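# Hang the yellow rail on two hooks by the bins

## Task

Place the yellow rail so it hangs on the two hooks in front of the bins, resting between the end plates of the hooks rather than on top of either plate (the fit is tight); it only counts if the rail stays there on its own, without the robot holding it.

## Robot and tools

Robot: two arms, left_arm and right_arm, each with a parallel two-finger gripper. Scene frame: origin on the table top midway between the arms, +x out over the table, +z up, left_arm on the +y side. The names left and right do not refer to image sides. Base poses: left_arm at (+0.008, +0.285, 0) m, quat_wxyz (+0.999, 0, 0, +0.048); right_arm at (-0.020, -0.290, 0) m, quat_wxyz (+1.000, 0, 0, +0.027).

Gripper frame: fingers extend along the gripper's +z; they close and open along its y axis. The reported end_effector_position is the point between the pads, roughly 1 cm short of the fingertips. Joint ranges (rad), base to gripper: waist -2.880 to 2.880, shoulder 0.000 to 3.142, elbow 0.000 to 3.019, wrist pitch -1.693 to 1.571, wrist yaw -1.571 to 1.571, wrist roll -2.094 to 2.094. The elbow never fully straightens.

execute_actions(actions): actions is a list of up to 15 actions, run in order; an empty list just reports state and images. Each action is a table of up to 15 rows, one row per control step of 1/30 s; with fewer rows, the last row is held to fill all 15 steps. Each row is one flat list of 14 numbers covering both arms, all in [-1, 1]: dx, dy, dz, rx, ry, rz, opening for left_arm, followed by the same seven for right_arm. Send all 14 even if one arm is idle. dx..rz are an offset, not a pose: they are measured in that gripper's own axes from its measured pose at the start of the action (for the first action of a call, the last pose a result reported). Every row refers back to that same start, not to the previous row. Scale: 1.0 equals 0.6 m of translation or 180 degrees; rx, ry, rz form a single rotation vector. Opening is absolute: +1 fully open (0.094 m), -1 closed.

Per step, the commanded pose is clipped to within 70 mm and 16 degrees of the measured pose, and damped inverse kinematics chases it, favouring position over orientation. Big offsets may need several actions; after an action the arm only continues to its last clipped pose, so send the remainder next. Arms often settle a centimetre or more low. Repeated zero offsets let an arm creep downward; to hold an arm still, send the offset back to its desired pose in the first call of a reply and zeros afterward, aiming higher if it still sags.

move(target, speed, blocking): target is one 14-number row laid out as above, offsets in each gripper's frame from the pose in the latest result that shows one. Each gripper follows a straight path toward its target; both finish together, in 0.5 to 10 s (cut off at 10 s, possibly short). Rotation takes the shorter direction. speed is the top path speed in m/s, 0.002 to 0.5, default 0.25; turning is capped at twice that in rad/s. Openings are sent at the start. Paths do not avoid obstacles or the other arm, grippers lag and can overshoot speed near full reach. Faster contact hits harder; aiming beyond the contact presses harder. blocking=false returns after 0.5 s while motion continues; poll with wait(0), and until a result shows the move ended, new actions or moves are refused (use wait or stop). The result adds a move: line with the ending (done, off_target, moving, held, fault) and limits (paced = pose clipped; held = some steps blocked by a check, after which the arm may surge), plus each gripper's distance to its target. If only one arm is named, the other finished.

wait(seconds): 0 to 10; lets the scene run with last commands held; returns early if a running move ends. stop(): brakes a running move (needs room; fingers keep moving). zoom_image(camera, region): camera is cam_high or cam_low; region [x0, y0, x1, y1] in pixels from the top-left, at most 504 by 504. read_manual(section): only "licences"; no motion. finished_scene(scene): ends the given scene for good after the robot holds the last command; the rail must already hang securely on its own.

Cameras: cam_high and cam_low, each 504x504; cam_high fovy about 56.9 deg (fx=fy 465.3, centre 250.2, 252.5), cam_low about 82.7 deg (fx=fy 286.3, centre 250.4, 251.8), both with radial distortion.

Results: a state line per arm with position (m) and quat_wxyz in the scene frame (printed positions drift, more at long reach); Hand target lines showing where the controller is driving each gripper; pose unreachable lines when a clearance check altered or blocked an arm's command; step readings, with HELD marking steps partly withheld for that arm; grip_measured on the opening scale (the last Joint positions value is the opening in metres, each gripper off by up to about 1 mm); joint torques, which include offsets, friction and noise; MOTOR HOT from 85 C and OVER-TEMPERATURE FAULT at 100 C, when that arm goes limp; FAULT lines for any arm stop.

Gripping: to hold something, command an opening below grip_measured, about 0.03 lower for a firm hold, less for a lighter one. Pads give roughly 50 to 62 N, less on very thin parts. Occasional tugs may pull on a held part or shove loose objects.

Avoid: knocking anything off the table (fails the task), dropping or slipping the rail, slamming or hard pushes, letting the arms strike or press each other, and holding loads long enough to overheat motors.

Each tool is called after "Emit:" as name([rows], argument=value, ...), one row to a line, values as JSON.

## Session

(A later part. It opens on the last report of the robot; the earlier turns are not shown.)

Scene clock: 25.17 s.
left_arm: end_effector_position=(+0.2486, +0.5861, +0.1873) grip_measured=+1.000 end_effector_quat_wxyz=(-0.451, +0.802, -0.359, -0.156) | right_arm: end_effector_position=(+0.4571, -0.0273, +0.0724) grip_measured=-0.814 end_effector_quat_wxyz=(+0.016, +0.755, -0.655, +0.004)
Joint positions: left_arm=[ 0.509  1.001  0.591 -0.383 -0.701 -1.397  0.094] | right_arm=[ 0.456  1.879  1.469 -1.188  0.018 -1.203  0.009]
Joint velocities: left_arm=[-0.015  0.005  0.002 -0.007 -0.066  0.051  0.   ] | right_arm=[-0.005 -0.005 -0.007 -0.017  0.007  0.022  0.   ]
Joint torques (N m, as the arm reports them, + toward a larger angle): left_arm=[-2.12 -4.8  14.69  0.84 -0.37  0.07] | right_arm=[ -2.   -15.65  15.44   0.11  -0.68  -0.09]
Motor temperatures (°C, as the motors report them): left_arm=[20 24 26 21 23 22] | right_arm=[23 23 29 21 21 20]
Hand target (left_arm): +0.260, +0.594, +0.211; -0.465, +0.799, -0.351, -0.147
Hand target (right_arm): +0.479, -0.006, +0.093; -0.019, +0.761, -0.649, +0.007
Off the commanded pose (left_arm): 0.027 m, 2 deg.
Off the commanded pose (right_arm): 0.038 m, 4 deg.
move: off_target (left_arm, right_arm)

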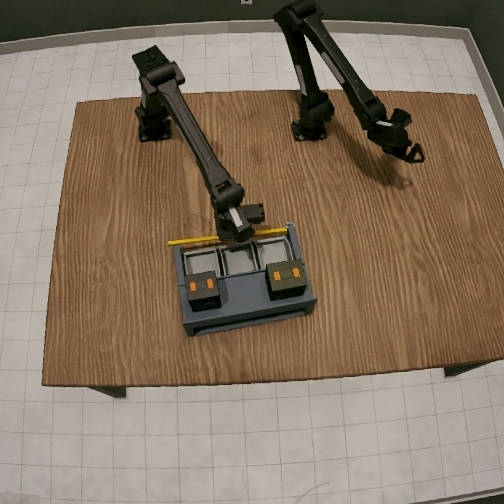

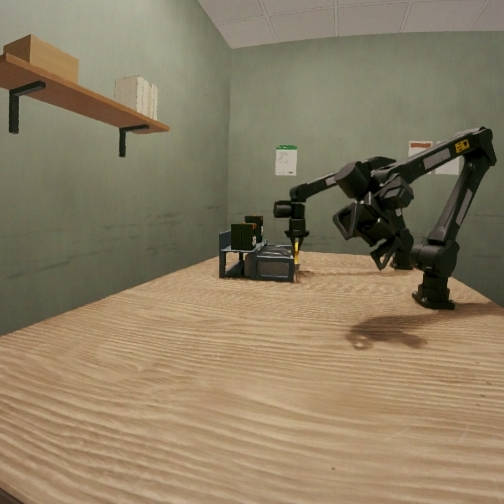

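Emit:
zoom_image(camera="cam_low", region=[286, 255, 310, 285])

Emit:
zoom_image(camera="cam_high", region=[160, 200, 310, 270])

Emit:
zoom_image(camera="cam_high", region=[278, 218, 298, 238])

Region (286, 255, 310, 285) of cam_low's 504x504 image, scaled by 16.800, with more detail than that image has; it fills the left 403 columns of this view, and the rest is white.

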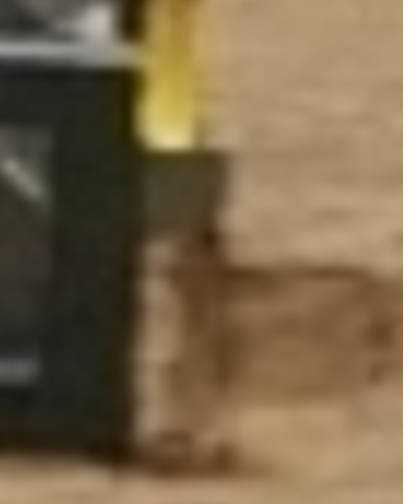

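Region (160, 200, 310, 270) of cam_high's 504x504 image, scaled by 3.360, with more detail than that image has; it fills the top 235 rows of this view, and the rest is white.

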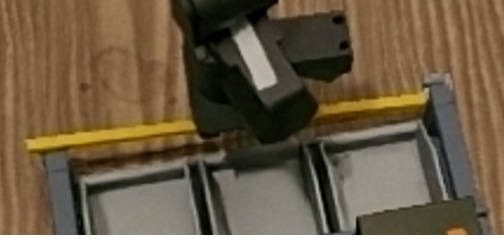

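Region (278, 218, 298, 238) of cam_high's 504x504 image, scaled by 25.200, with more detail than that image has.

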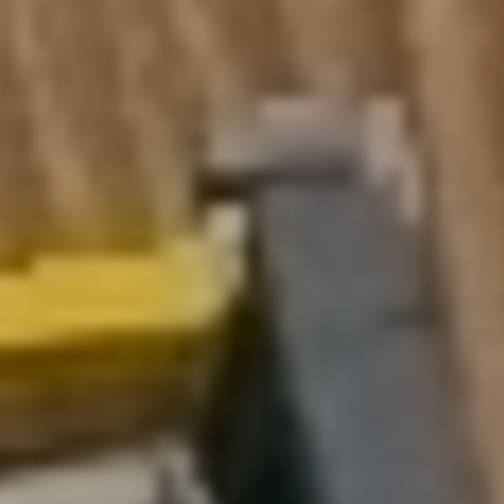

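Emit:
execute_actions([
  [[-0.0143,-0.0428,-0.0078,0.0093,-0.0012,-0.0073,1, 0.002,-0.021,-0.0203,0.007,-0.003,-0.001,-0.85],[-0.0143,-0.0428,-0.0078,0.0093,-0.0012,-0.0073,1, 0.004,-0.021,-0.0203,0.0065,-0.0028,-0.0014,-0.85],[-0.0143,-0.0428,-0.0078,0.0093,-0.0012,-0.0073,1, 0.006,-0.021,-0.0203,0.006,-0.0026,-0.0018,-0.85],[-0.0143,-0.0428,-0.0078,0.0093,-0.0012,-0.0073,1, 0.008,-0.021,-0.0203,0.0055,-0.0024,-0.0022,-0.85],[-0.0143,-0.0428,-0.0078,0.0093,-0.0012,-0.0073,1, 0.010,-0.0208,-0.0203,0.005,-0.0022,-0.0026,-0.85],[-0.0143,-0.0428,-0.0078,0.0093,-0.0012,-0.0073,1, 0.012,-0.0206,-0.0203,0.0045,-0.002,-0.003,-0.85],[-0.0143,-0.0428,-0.0078,0.0093,-0.0012,-0.0073,1, 0.014,-0.0204,-0.0203,0.004,-0.0017,-0.0034,-0.85],[-0.0143,-0.0428,-0.0078,0.0093,-0.0012,-0.0073,1, 0.0158,-0.0203,-0.0203,0.0034,-0.0015,-0.0038,-0.85]],
])

Emit:
zoom_image(camera="cam_high", region=[275, 210, 305, 240])

Scene clock: 29.63 s.
left_arm: end_effector_position=(+0.2486, +0.5861, +0.1873) grip_measured=+1.000 end_effector_quat_wxyz=(-0.451, +0.802, -0.359, -0.156) | right_arm: end_effector_position=(+0.4578, -0.0346, +0.0725) grip_measured=-0.814 end_effector_quat_wxyz=(+0.022, +0.758, -0.652, +0.002)
Joint positions: left_arm=[ 0.509  1.001  0.591 -0.383 -0.701 -1.397  0.094] | right_arm=[ 0.444  1.879  1.469 -1.2    0.02  -1.222  0.009]
Joint velocities: left_arm=[ 0.005 -0.005  0.002 -0.017 -0.022  0.007  0.   ] | right_arm=[-0.024 -0.005 -0.017 -0.017 -0.022 -0.081  0.   ]
Joint torques (N m, as the arm reports them, + toward a larger angle): left_arm=[-2.16 -4.58 14.66  0.93 -0.38  0.08] | right_arm=[ -3.12 -16.19  11.93  -0.53  -0.12  -0.12]
Motor temperatures (°C, as the motors report them): left_arm=[20 24 26 21 23 22] | right_arm=[23 23 30 21 21 20]
Hand target (left_arm): +0.260, +0.594, +0.211; -0.465, +0.799, -0.351, -0.147
Hand target (right_arm): +0.470, -0.035, +0.085; +0.010, +0.759, -0.651, +0.006
Off the commanded pose (left_arm): 0.027 m, 2 deg.
Off the commanded pose (right_arm): 0.018 m, 1 deg.
Step readings (end_effector_position):
0: left_arm (+0.2486, +0.5861, +0.1873) | right_arm (+0.4571, -0.0273, +0.0724)
1: left_arm (+0.2486, +0.5861, +0.1873) | right_arm (+0.4573, -0.0280, +0.0724)
2: left_arm (+0.2486, +0.5861, +0.1873) | right_arm (+0.4571, -0.0281, +0.0724)
4: left_arm (+0.2486, +0.5861, +0.1873) | right_arm (+0.4570, -0.0287, +0.0725)
8: left_arm (+0.2486, +0.5861, +0.1873) | right_arm (+0.4565, -0.0304, +0.0725)
15: end_effector_position above

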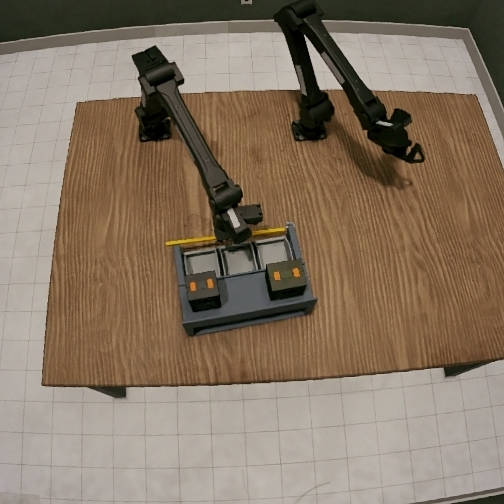

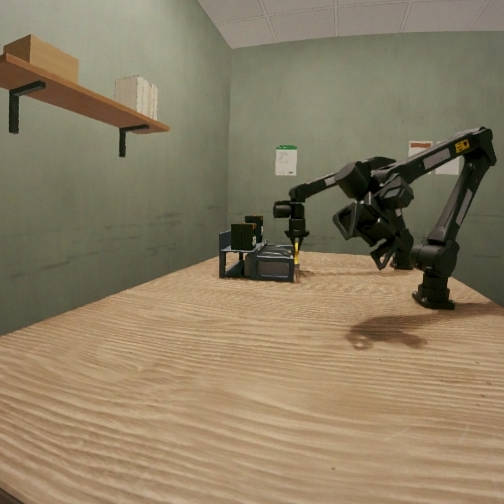

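Region (275, 210, 305, 240) of cam_high's 504x504 image, scaled by 16.800, with more detail than that image has.

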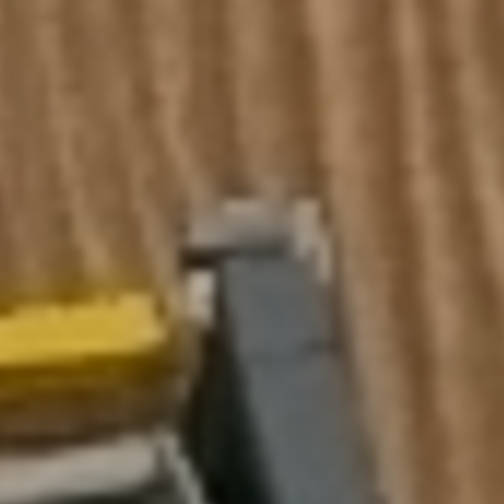

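Emit:
execute_actions([
  [[-0.0143,-0.0428,-0.0078,0.0093,-0.0012,-0.0073,1, -0.0075,-0.0228,-0.0425,0.018,-0.0065,0.0004,-0.85],[-0.0143,-0.0428,-0.0078,0.0093,-0.0012,-0.0073,1, -0.0075,-0.023,-0.0456,0.0191,-0.0069,0.0004,-0.85],[-0.0143,-0.0428,-0.0078,0.0093,-0.0012,-0.0073,1, -0.0075,-0.0232,-0.0487,0.0201,-0.0073,0.0004,-0.85],[-0.0143,-0.0428,-0.0078,0.0093,-0.0012,-0.0073,1, -0.0076,-0.0235,-0.0518,0.0212,-0.0077,0.0005,-0.85],[-0.0143,-0.0428,-0.0078,0.0093,-0.0012,-0.0073,1, -0.0076,-0.0237,-0.0549,0.0222,-0.0081,0.0005,-0.85],[-0.0143,-0.0428,-0.0078,0.0093,-0.0012,-0.0073,1, -0.0076,-0.0239,-0.0579,0.0233,-0.0084,0.0005,-0.85],[-0.0143,-0.0428,-0.0078,0.0093,-0.0012,-0.0073,1, -0.0076,-0.0241,-0.061,0.0243,-0.0088,0.0005,-0.85],[-0.0143,-0.0428,-0.0078,0.0093,-0.0012,-0.0073,1, -0.0077,-0.0244,-0.0641,0.0254,-0.0092,0.0006,-0.85],[-0.0143,-0.0428,-0.0078,0.0093,-0.0012,-0.0073,1, -0.0077,-0.0246,-0.0672,0.0264,-0.0096,0.0006,-0.85],[-0.0143,-0.0428,-0.0078,0.0093,-0.0012,-0.0073,1, -0.0077,-0.0248,-0.0703,0.0275,-0.01,0.0006,-0.85]],
])

Emit:
zoom_image(camera="cam_low", region=[285, 238, 315, 272])

Scene clock: 30.97 s.
left_arm: end_effector_position=(+0.2486, +0.5861, +0.1873) grip_measured=+1.000 end_effector_quat_wxyz=(-0.451, +0.802, -0.359, -0.156) | right_arm: end_effector_position=(+0.4587, -0.0344, +0.0815) grip_measured=-0.814 end_effector_quat_wxyz=(+0.014, +0.758, -0.652, +0.005)
Joint positions: left_arm=[ 0.509  1.001  0.591 -0.383 -0.701 -1.397  0.094] | right_arm=[ 0.443  1.862  1.469 -1.2    0.02  -1.224  0.009]
Joint velocities: left_arm=[ 0.005  0.005  0.007  0.007 -0.022 -0.022  0.   ] | right_arm=[-0.015 -0.063  0.002 -0.002 -0.022  0.007 -0.001]
Joint torques (N m, as the arm reports them, + toward a larger angle): left_arm=[-2.09 -4.78 14.71  0.82 -0.39  0.07] | right_arm=[ -2.24 -18.48  12.31  -0.06  -0.07   0.02]
Motor temperatures (°C, as the motors report them): left_arm=[20 24 26 21 23 22] | right_arm=[23 23 30 21 21 20]
Hand target (left_arm): +0.260, +0.594, +0.211; -0.465, +0.799, -0.351, -0.147
Hand target (right_arm): +0.471, -0.027, +0.114; -0.021, +0.757, -0.652, +0.019
Off the commanded pose (left_arm): 0.027 m, 2 deg.
Off the commanded pose (right_arm): 0.036 m, 4 deg.
Step readings (end_effector_position):
0: left_arm (+0.2486, +0.5861, +0.1873) | right_arm (+0.4579, -0.0348, +0.0725)
1: left_arm (+0.2486, +0.5861, +0.1873) | right_arm (+0.4579, -0.0348, +0.0725)
2: left_arm (+0.2486, +0.5861, +0.1873) | right_arm (+0.4579, -0.0348, +0.0725)
4: left_arm (+0.2486, +0.5861, +0.1873) | right_arm (+0.4579, -0.0348, +0.0725)
8: left_arm (+0.2486, +0.5861, +0.1873) | right_arm (+0.4579, -0.0348, +0.0731)
15: end_effector_position above

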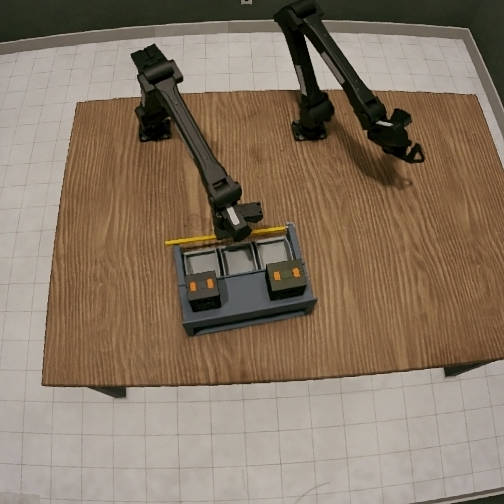

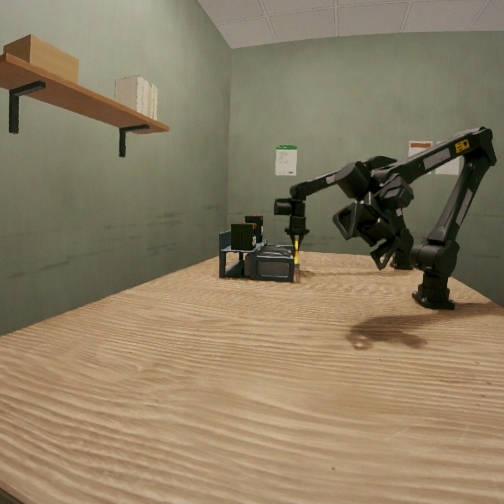

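Region (285, 238, 315, 272) of cam_low's 504x504 image, scaled by 14.824, with more detail than that image has; it fills the left 445 columns of this view, and the rest is white.

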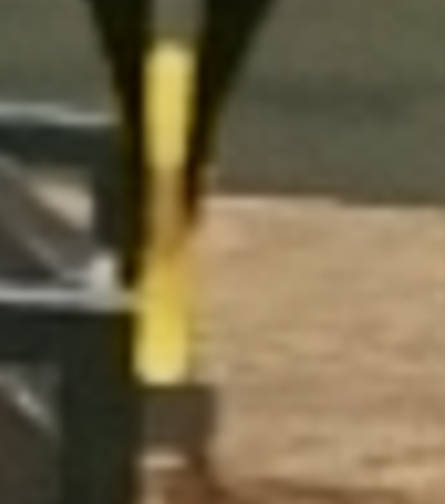

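Emit:
execute_actions(actions=[])

Emit:
zoom_image(camera="cam_low", region=[285, 238, 315, 272])

Scene clock: 31.00 s.
left_arm: end_effector_position=(+0.2486, +0.5861, +0.1873) grip_measured=+1.000 end_effector_quat_wxyz=(-0.451, +0.802, -0.359, -0.156) | right_arm: end_effector_position=(+0.4588, -0.0343, +0.0825) grip_measured=-0.814 end_effector_quat_wxyz=(+0.013, +0.758, -0.652, +0.006)
Joint positions: left_arm=[ 0.509  1.001  0.591 -0.383 -0.701 -1.397  0.094] | right_arm=[ 0.443  1.86   1.469 -1.2    0.02  -1.224  0.009]
Joint velocities: left_arm=[-0.015  0.005 -0.007  0.007  0.037  0.007  0.   ] | right_arm=[ 0.005 -0.063  0.002 -0.002 -0.022  0.051 -0.001]
Joint torques (N m, as the arm reports them, + toward a larger angle): left_arm=[-2.11 -5.09 14.66  0.81 -0.37  0.06] | right_arm=[ -2.15 -18.85  12.09   0.26  -0.04   0.  ]
Motor temperatures (°C, as the motors report them): left_arm=[20 24 26 21 23 22] | right_arm=[23 23 30 21 21 20]
Hand target (left_arm): +0.260, +0.594, +0.211; -0.465, +0.799, -0.351, -0.147
Hand target (right_arm): +0.471, -0.027, +0.114; -0.021, +0.757, -0.652, +0.019
Off the commanded pose (left_arm): 0.027 m, 2 deg.
Off the commanded pose (right_arm): 0.036 m, 4 deg.

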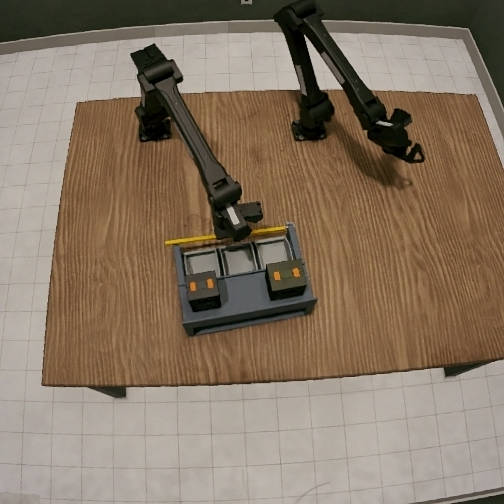

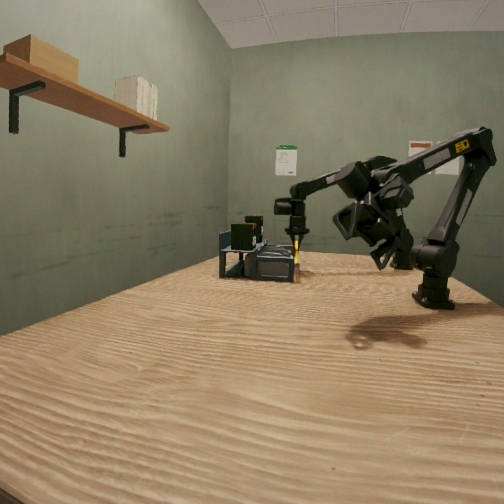

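Region (285, 238, 315, 272) of cam_low's 504x504 image, scaled by 14.824, with more detail than that image has; it fills the left 445 columns of this view, and the rest is white.

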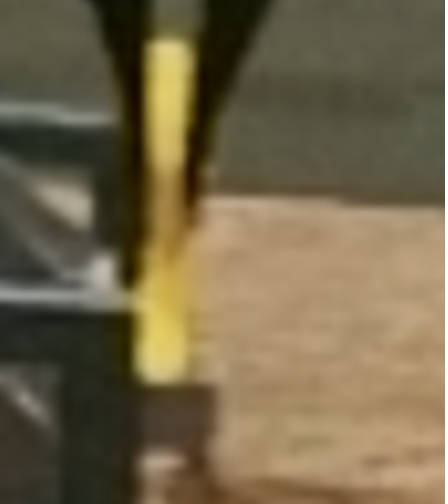

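Emit:
wait(seconds=0.2)

Emit:
zoom_image(camera="cam_low", region=[285, 238, 315, 272])

Emit:
zoom_image(camera="cam_high", region=[275, 210, 305, 240])

Scene clock: 31.30 s.
left_arm: end_effector_position=(+0.2486, +0.5861, +0.1873) grip_measured=+1.000 end_effector_quat_wxyz=(-0.451, +0.802, -0.359, -0.156) | right_arm: end_effector_position=(+0.4589, -0.0343, +0.0839) grip_measured=-0.814 end_effector_quat_wxyz=(+0.012, +0.758, -0.652, +0.006)
Joint positions: left_arm=[ 0.509  1.001  0.591 -0.383 -0.701 -1.397  0.094] | right_arm=[ 0.443  1.858  1.469 -1.2    0.02  -1.224  0.009]
Joint velocities: left_arm=[-0.015 -0.024 -0.002 -0.012 -0.007  0.007  0.   ] | right_arm=[-0.015 -0.015 -0.002 -0.012  0.007  0.051 -0.   ]
Joint torques (N m, as the arm reports them, + toward a larger angle): left_arm=[-2.11 -4.93 14.72  0.82 -0.37  0.07] | right_arm=[ -2.54 -18.87  11.9    0.06  -0.01   0.  ]
Motor temperatures (°C, as the motors report them): left_arm=[20 24 26 21 23 22] | right_arm=[23 23 30 21 21 20]
Hand target (left_arm): +0.260, +0.594, +0.211; -0.465, +0.799, -0.351, -0.147
Hand target (right_arm): +0.471, -0.027, +0.114; -0.021, +0.757, -0.652, +0.019
Off the commanded pose (left_arm): 0.027 m, 2 deg.
Off the commanded pose (right_arm): 0.034 m, 4 deg.
wait: 0.20 s; at rest by 0.07 s

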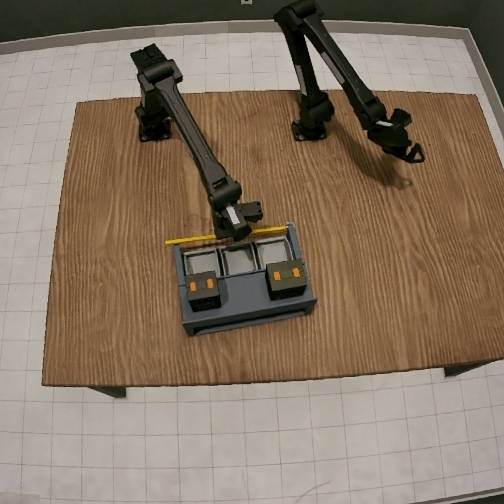

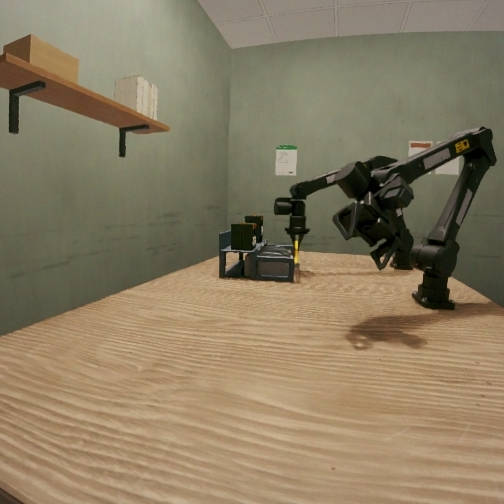

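Region (285, 238, 315, 272) of cam_low's 504x504 image, scaled by 14.824, with more detail than that image has; it fills the left 445 columns of this view, and the rest is white.

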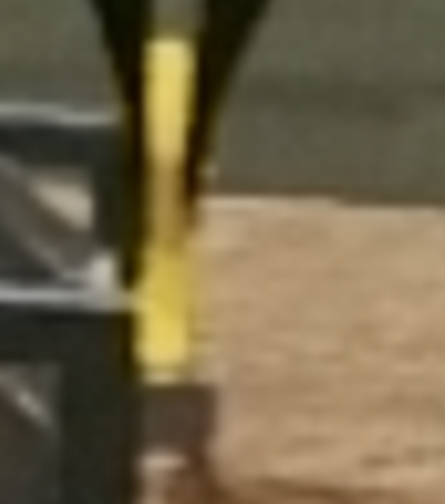

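Region (275, 210, 305, 240) of cam_high's 504x504 image, scaled by 16.800, with more detail than that image has.

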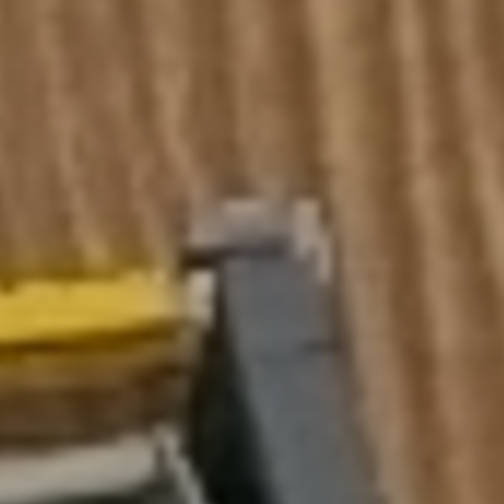

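Emit:
move(target=[-0.0143,-0.0428,-0.0078,0.0093,-0.0012,-0.0073,1, -0.0378,-0.0203,-0.0237,0.0085,-0.0373,-0.0067,-0.85], speed=0.07)

Emit:
zoom_image(camera="cam_low", region=[285, 238, 315, 272])

Emit:
zoom_image(camera="cam_high", region=[275, 210, 305, 240])

Emit:
zoom_image(camera="cam_high", region=[165, 230, 195, 260])

Scene clock: 33.33 s.
left_arm: end_effector_position=(+0.2486, +0.5861, +0.1873) grip_measured=+1.000 end_effector_quat_wxyz=(-0.451, +0.802, -0.359, -0.156) | right_arm: end_effector_position=(+0.4553, -0.0175, +0.0843) grip_measured=-0.814 end_effector_quat_wxyz=(-0.014, +0.759, -0.650, -0.035)
Joint positions: left_arm=[ 0.509  1.001  0.591 -0.383 -0.701 -1.397  0.094] | right_arm=[ 0.443  1.858  1.469 -1.18  -0.076 -1.229  0.009]
Joint velocities: left_arm=[-0.015 -0.015 -0.017  0.007  0.051 -0.037  0.   ] | right_arm=[ 0.005 -0.005 -0.007 -0.007  0.022 -0.007  0.001]
Joint torques (N m, as the arm reports them, + toward a larger angle): left_arm=[-1.89 -4.95 14.76  0.89 -0.37  0.08] | right_arm=[ -2.59 -16.08  11.68   0.42  -0.32  -0.13]
Motor temperatures (°C, as the motors report them): left_arm=[20 24 26 21 23 22] | right_arm=[23 23 30 21 21 20]
Hand target (left_arm): +0.260, +0.594, +0.211; -0.465, +0.799, -0.351, -0.147
Hand target (right_arm): +0.467, -0.010, +0.098; -0.037, +0.764, -0.643, -0.029
Off the commanded pose (left_arm): 0.027 m, 2 deg.
Off the commanded pose (right_arm): 0.020 m, 3 deg.
move: off_target (left_arm, right_arm)

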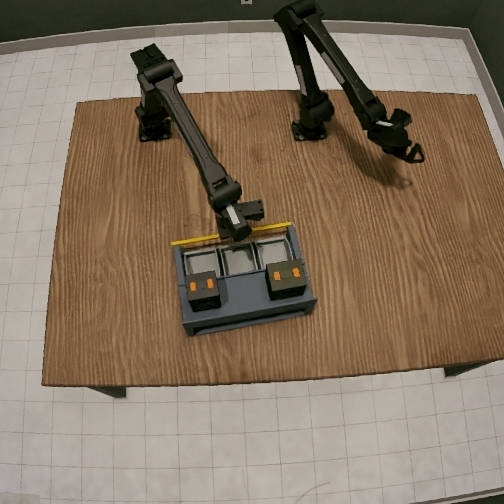

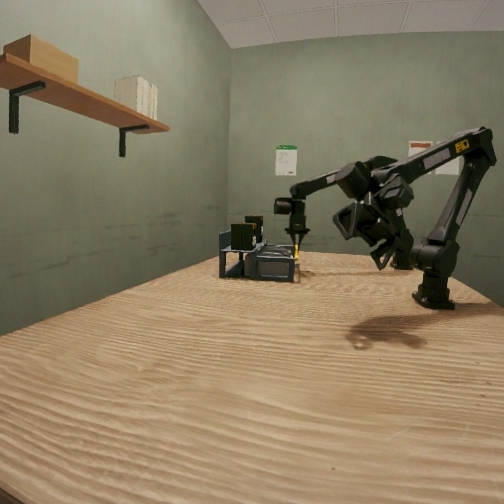

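Region (285, 238, 315, 272) of cam_low's 504x504 image, scaled by 14.824, with more detail than that image has; it fills the left 445 columns of this view, and the rest is white.

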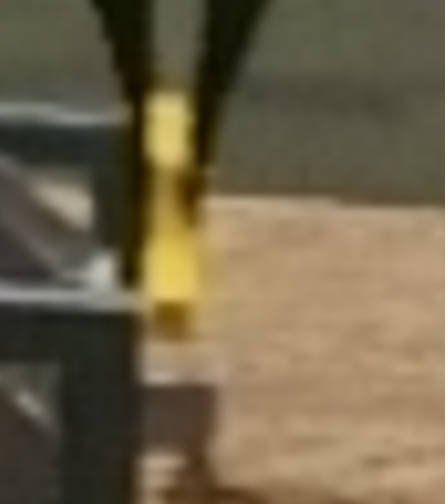

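Region (275, 210, 305, 240) of cam_high's 504x504 image, scaled by 16.800, with more detail than that image has.

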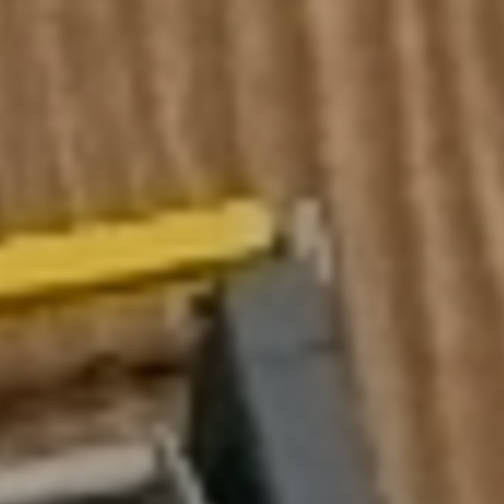

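Region (165, 230, 195, 260) of cam_high's 504x504 image, scaled by 16.800, with more detail than that image has.

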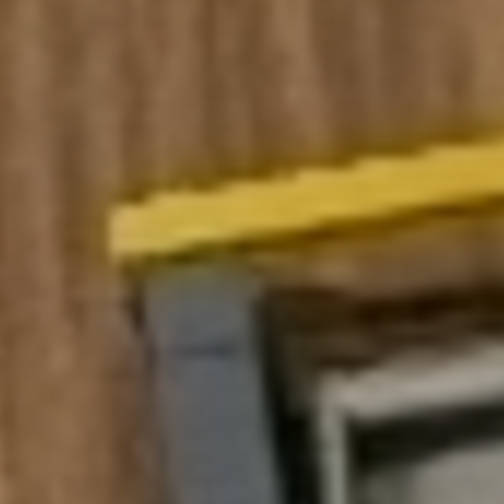

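Emit:
move(target=[-0.0143,-0.0428,-0.0078,0.0093,-0.0012,-0.0073,1, -0.0037,-0.0167,0.0278,-0.0051,0.0018,0.0004,-0.85], speed=0.035)

Emit:
zoom_image(camera="cam_low", region=[285, 238, 315, 272])

Emit:
zoom_image(camera="cam_high", region=[275, 210, 305, 240])

Emit:
zoom_image(camera="cam_high", region=[165, 230, 195, 260])

Scene clock: 34.73 s.
left_arm: end_effector_position=(+0.2486, +0.5861, +0.1873) grip_measured=+1.000 end_effector_quat_wxyz=(-0.451, +0.802, -0.359, -0.156) | right_arm: end_effector_position=(+0.4539, -0.0183, +0.0688) grip_measured=-0.814 end_effector_quat_wxyz=(-0.001, +0.759, -0.650, -0.040)
Joint positions: left_arm=[ 0.509  1.001  0.591 -0.383 -0.701 -1.397  0.094] | right_arm=[ 0.443  1.887  1.469 -1.18  -0.076 -1.229  0.009]
Joint velocities: left_arm=[ 0.005 -0.015 -0.022  0.012  0.037  0.037  0.   ] | right_arm=[-0.005  0.005  0.002  0.007 -0.022 -0.022  0.   ]
Joint torques (N m, as the arm reports them, + toward a larger angle): left_arm=[-2.08 -4.72 14.68  0.9  -0.38  0.06] | right_arm=[ -2.75 -14.33  11.69   0.13  -0.15  -0.1 ]
Motor temperatures (°C, as the motors report them): left_arm=[20 24 26 21 23 22] | right_arm=[23 23 30 21 21 20]
Hand target (left_arm): +0.260, +0.594, +0.211; -0.465, +0.799, -0.351, -0.147
Hand target (right_arm): +0.464, -0.013, +0.068; -0.006, +0.759, -0.650, -0.038
Off the commanded pose (left_arm): 0.027 m, 2 deg.
Off the commanded pose (right_arm): 0.012 m, 1 deg.
move: off_target (left_arm, right_arm)

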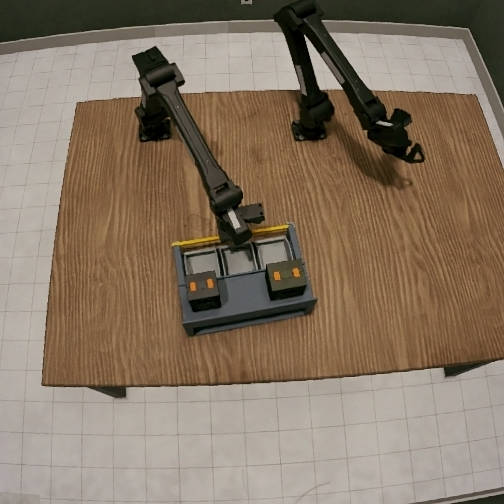

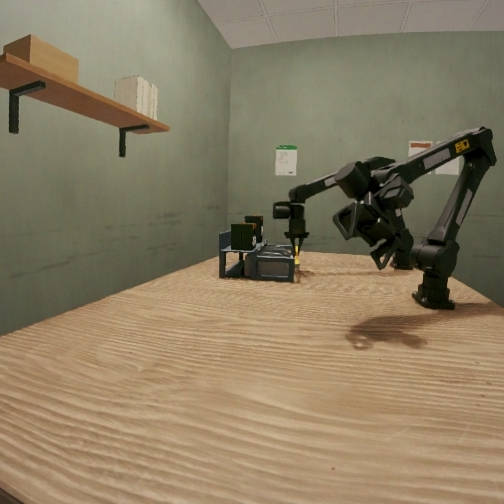

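Region (285, 238, 315, 272) of cam_low's 504x504 image, scaled by 14.824, with more detail than that image has; it fills the left 445 columns of this view, and the rest is white.

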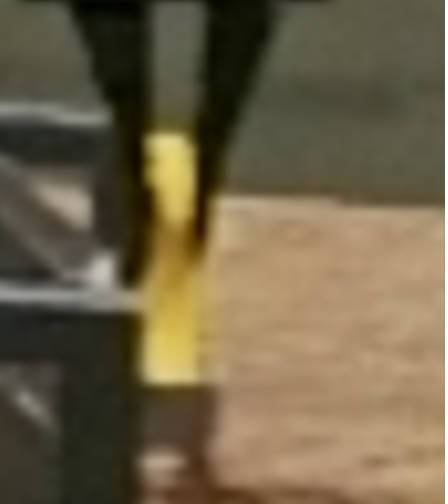

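Region (275, 210, 305, 240) of cam_high's 504x504 image, scaled by 16.800, with more detail than that image has.

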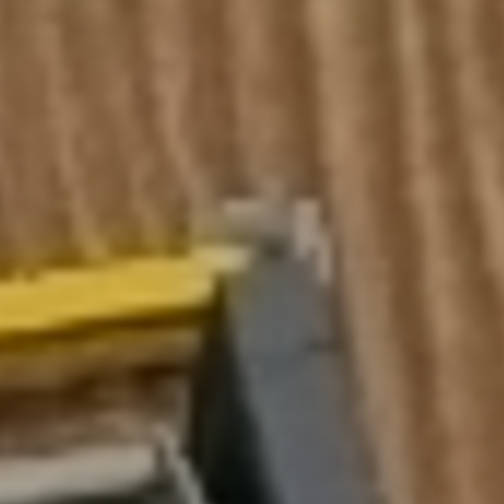

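Region (165, 230, 195, 260) of cam_high's 504x504 image, scaled by 16.800, with more detail than that image has.

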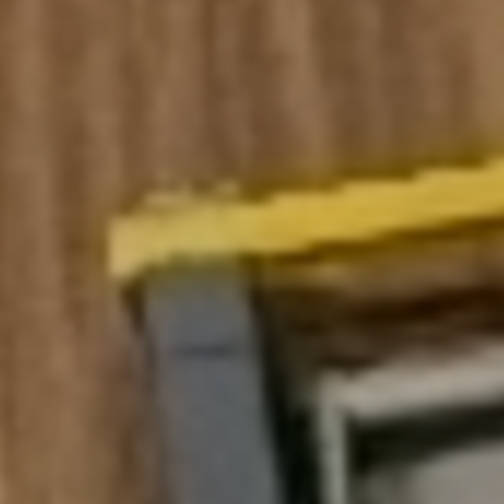

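Emit:
move(target=[-0.0143,-0.0428,-0.0078,0.0093,-0.0012,-0.0073,1, -0.0303,-0.0192,-0.0073,0.0123,-0.0042,0,-0.85], speed=0.03)

Emit:
zoom_image(camera="cam_low", region=[285, 238, 315, 272])

Emit:
zoom_image(camera="cam_high", region=[275, 210, 305, 240])

Emit:
zoom_image(camera="cam_high", region=[165, 230, 195, 260])

Scene clock: 36.17 s.
left_arm: end_effector_position=(+0.2486, +0.5861, +0.1873) grip_measured=+1.000 end_effector_quat_wxyz=(-0.451, +0.802, -0.359, -0.156) | right_arm: end_effector_position=(+0.4533, -0.0116, +0.0688) grip_measured=-0.814 end_effector_quat_wxyz=(-0.005, +0.760, -0.649, -0.038)
Joint positions: left_arm=[ 0.509  1.001  0.591 -0.383 -0.701 -1.397  0.094] | right_arm=[ 0.455  1.887  1.469 -1.169 -0.075 -1.219  0.009]
Joint velocities: left_arm=[ 0.005 -0.015 -0.022  0.002 -0.037  0.037  0.   ] | right_arm=[ 0.005  0.005 -0.017  0.002  0.095  0.051  0.001]
Joint torques (N m, as the arm reports them, + toward a larger angle): left_arm=[-2.15 -4.74 14.69  0.86 -0.38  0.07] | right_arm=[ -1.11 -15.3   11.78   0.43  -0.08   0.09]
Motor temperatures (°C, as the motors report them): left_arm=[20 24 27 21 23 22] | right_arm=[23 24 30 21 21 20]
Hand target (left_arm): +0.260, +0.594, +0.211; -0.465, +0.799, -0.351, -0.147
Hand target (right_arm): +0.463, +0.001, +0.074; -0.019, +0.759, -0.650, -0.032
Off the commanded pose (left_arm): 0.027 m, 2 deg.
Off the commanded pose (right_arm): 0.017 m, 2 deg.
move: off_target (left_arm, right_arm)

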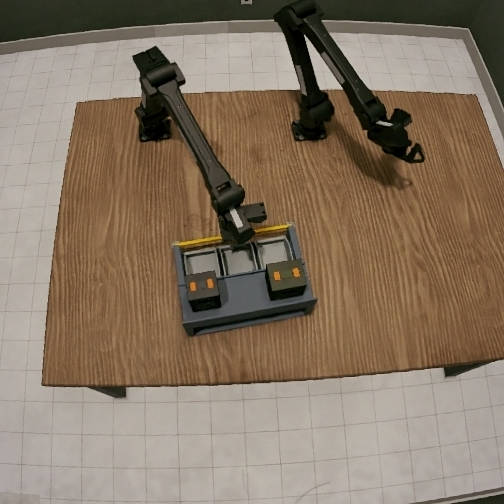

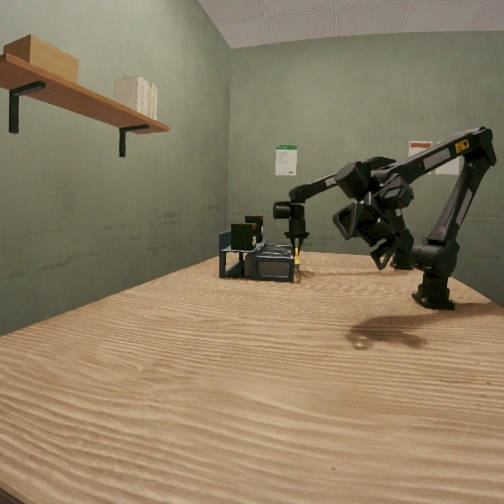

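Region (285, 238, 315, 272) of cam_low's 504x504 image, scaled by 14.824, with more detail than that image has; it fills the left 445 columns of this view, and the rest is white.

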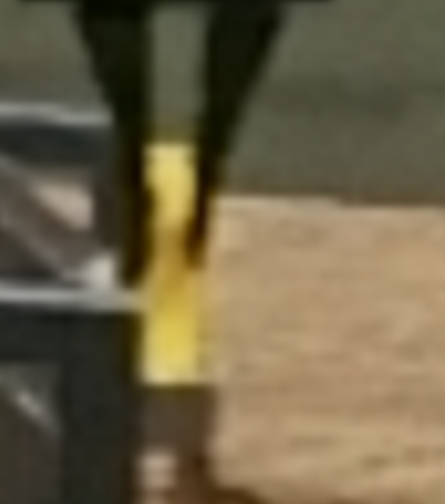

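Region (275, 210, 305, 240) of cam_high's 504x504 image, scaled by 16.800, with more detail than that image has.

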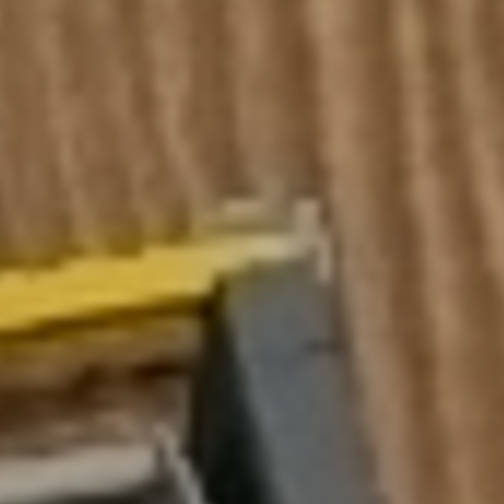

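Region (165, 230, 195, 260) of cam_high's 504x504 image, scaled by 16.800, with more detail than that image has.

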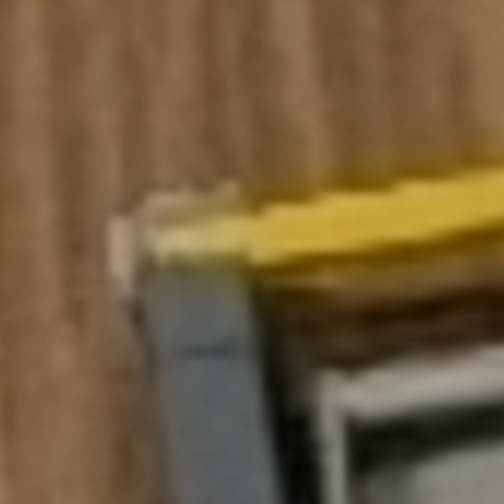

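Emit:
move(target=[-0.0143,-0.0428,-0.0078,0.0093,-0.0012,-0.0073,1, 0.0025,-0.0222,0.0128,-0.0022,-0.0091,0.006,-0.85], speed=0.03)

Emit:
zoom_image(camera="cam_low", region=[285, 238, 315, 272])

Emit:
zoom_image(camera="cam_high", region=[275, 210, 305, 240])

Emit:
zoom_image(camera="cam_high", region=[165, 230, 195, 260])

Scene clock: 37.90 s.
left_arm: end_effector_position=(+0.2486, +0.5861, +0.1873) grip_measured=+1.000 end_effector_quat_wxyz=(-0.451, +0.802, -0.359, -0.156) | right_arm: end_effector_position=(+0.4521, -0.0109, +0.0625) grip_measured=-0.814 end_effector_quat_wxyz=(-0.004, +0.757, -0.652, -0.051)
Joint positions: left_arm=[ 0.509  1.001  0.591 -0.383 -0.701 -1.397  0.094] | right_arm=[ 0.45   1.9    1.469 -1.169 -0.099 -1.218  0.009]
Joint velocities: left_arm=[ 0.005 -0.005  0.012 -0.007 -0.051 -0.081  0.   ] | right_arm=[ 0.005  0.005  0.017 -0.012  0.022  0.022 -0.   ]
Joint torques (N m, as the arm reports them, + toward a larger angle): left_arm=[-1.99 -4.86 14.64  0.83 -0.38  0.06] | right_arm=[ -3.83 -14.64  11.58   0.32  -0.35  -0.04]
Motor temperatures (°C, as the motors report them): left_arm=[20 24 27 21 23 22] | right_arm=[23 24 30 21 21 20]
Hand target (left_arm): +0.260, +0.594, +0.211; -0.465, +0.799, -0.351, -0.147
Hand target (right_arm): +0.466, -0.011, +0.061; -0.012, +0.753, -0.656, -0.051
Off the commanded pose (left_arm): 0.027 m, 2 deg.
Off the commanded pose (right_arm): 0.014 m, 1 deg.
move: off_target (left_arm, right_arm)

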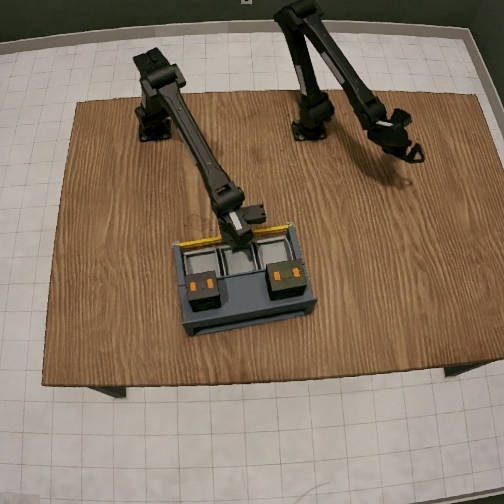

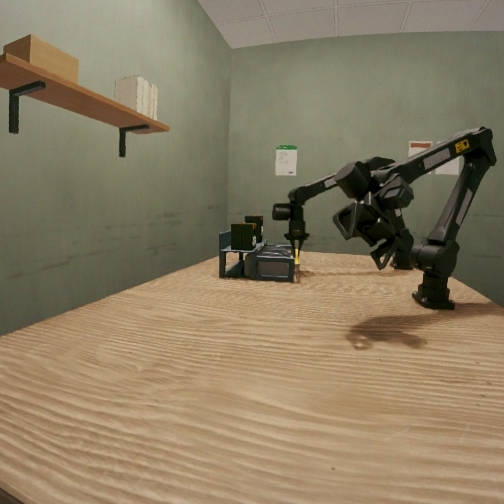

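Region (285, 238, 315, 272) of cam_low's 504x504 image, scaled by 14.824, with more detail than that image has; it fills the left 445 columns of this view, and the rest is white.

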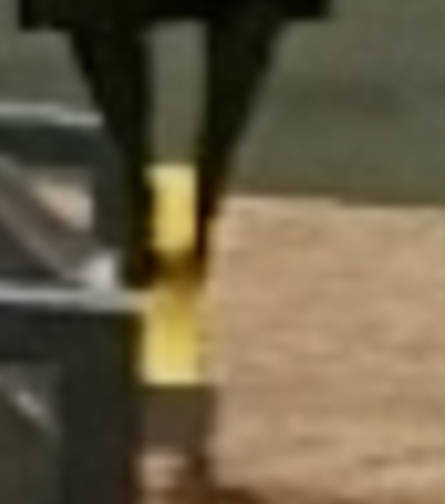

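Region (275, 210, 305, 240) of cam_high's 504x504 image, scaled by 16.800, with more detail than that image has.

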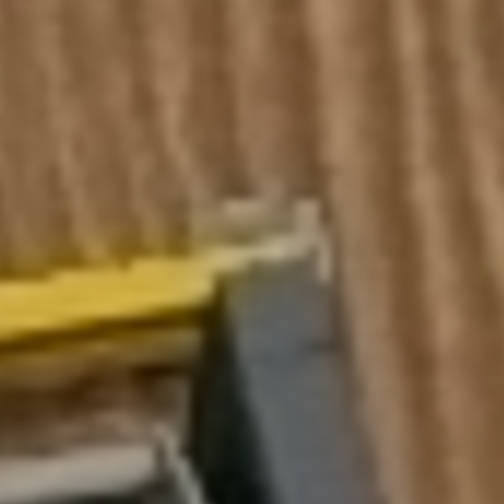

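Region (165, 230, 195, 260) of cam_high's 504x504 image, scaled by 16.800, with more detail than that image has.

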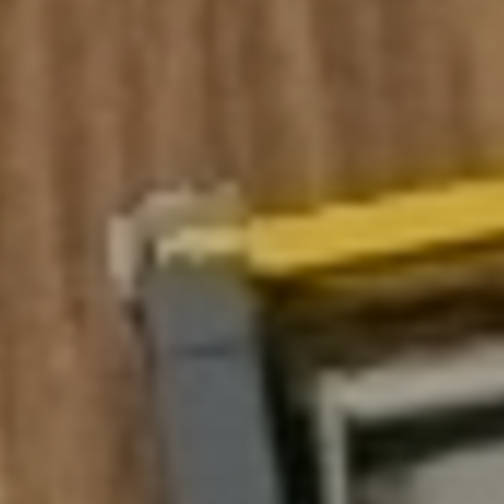

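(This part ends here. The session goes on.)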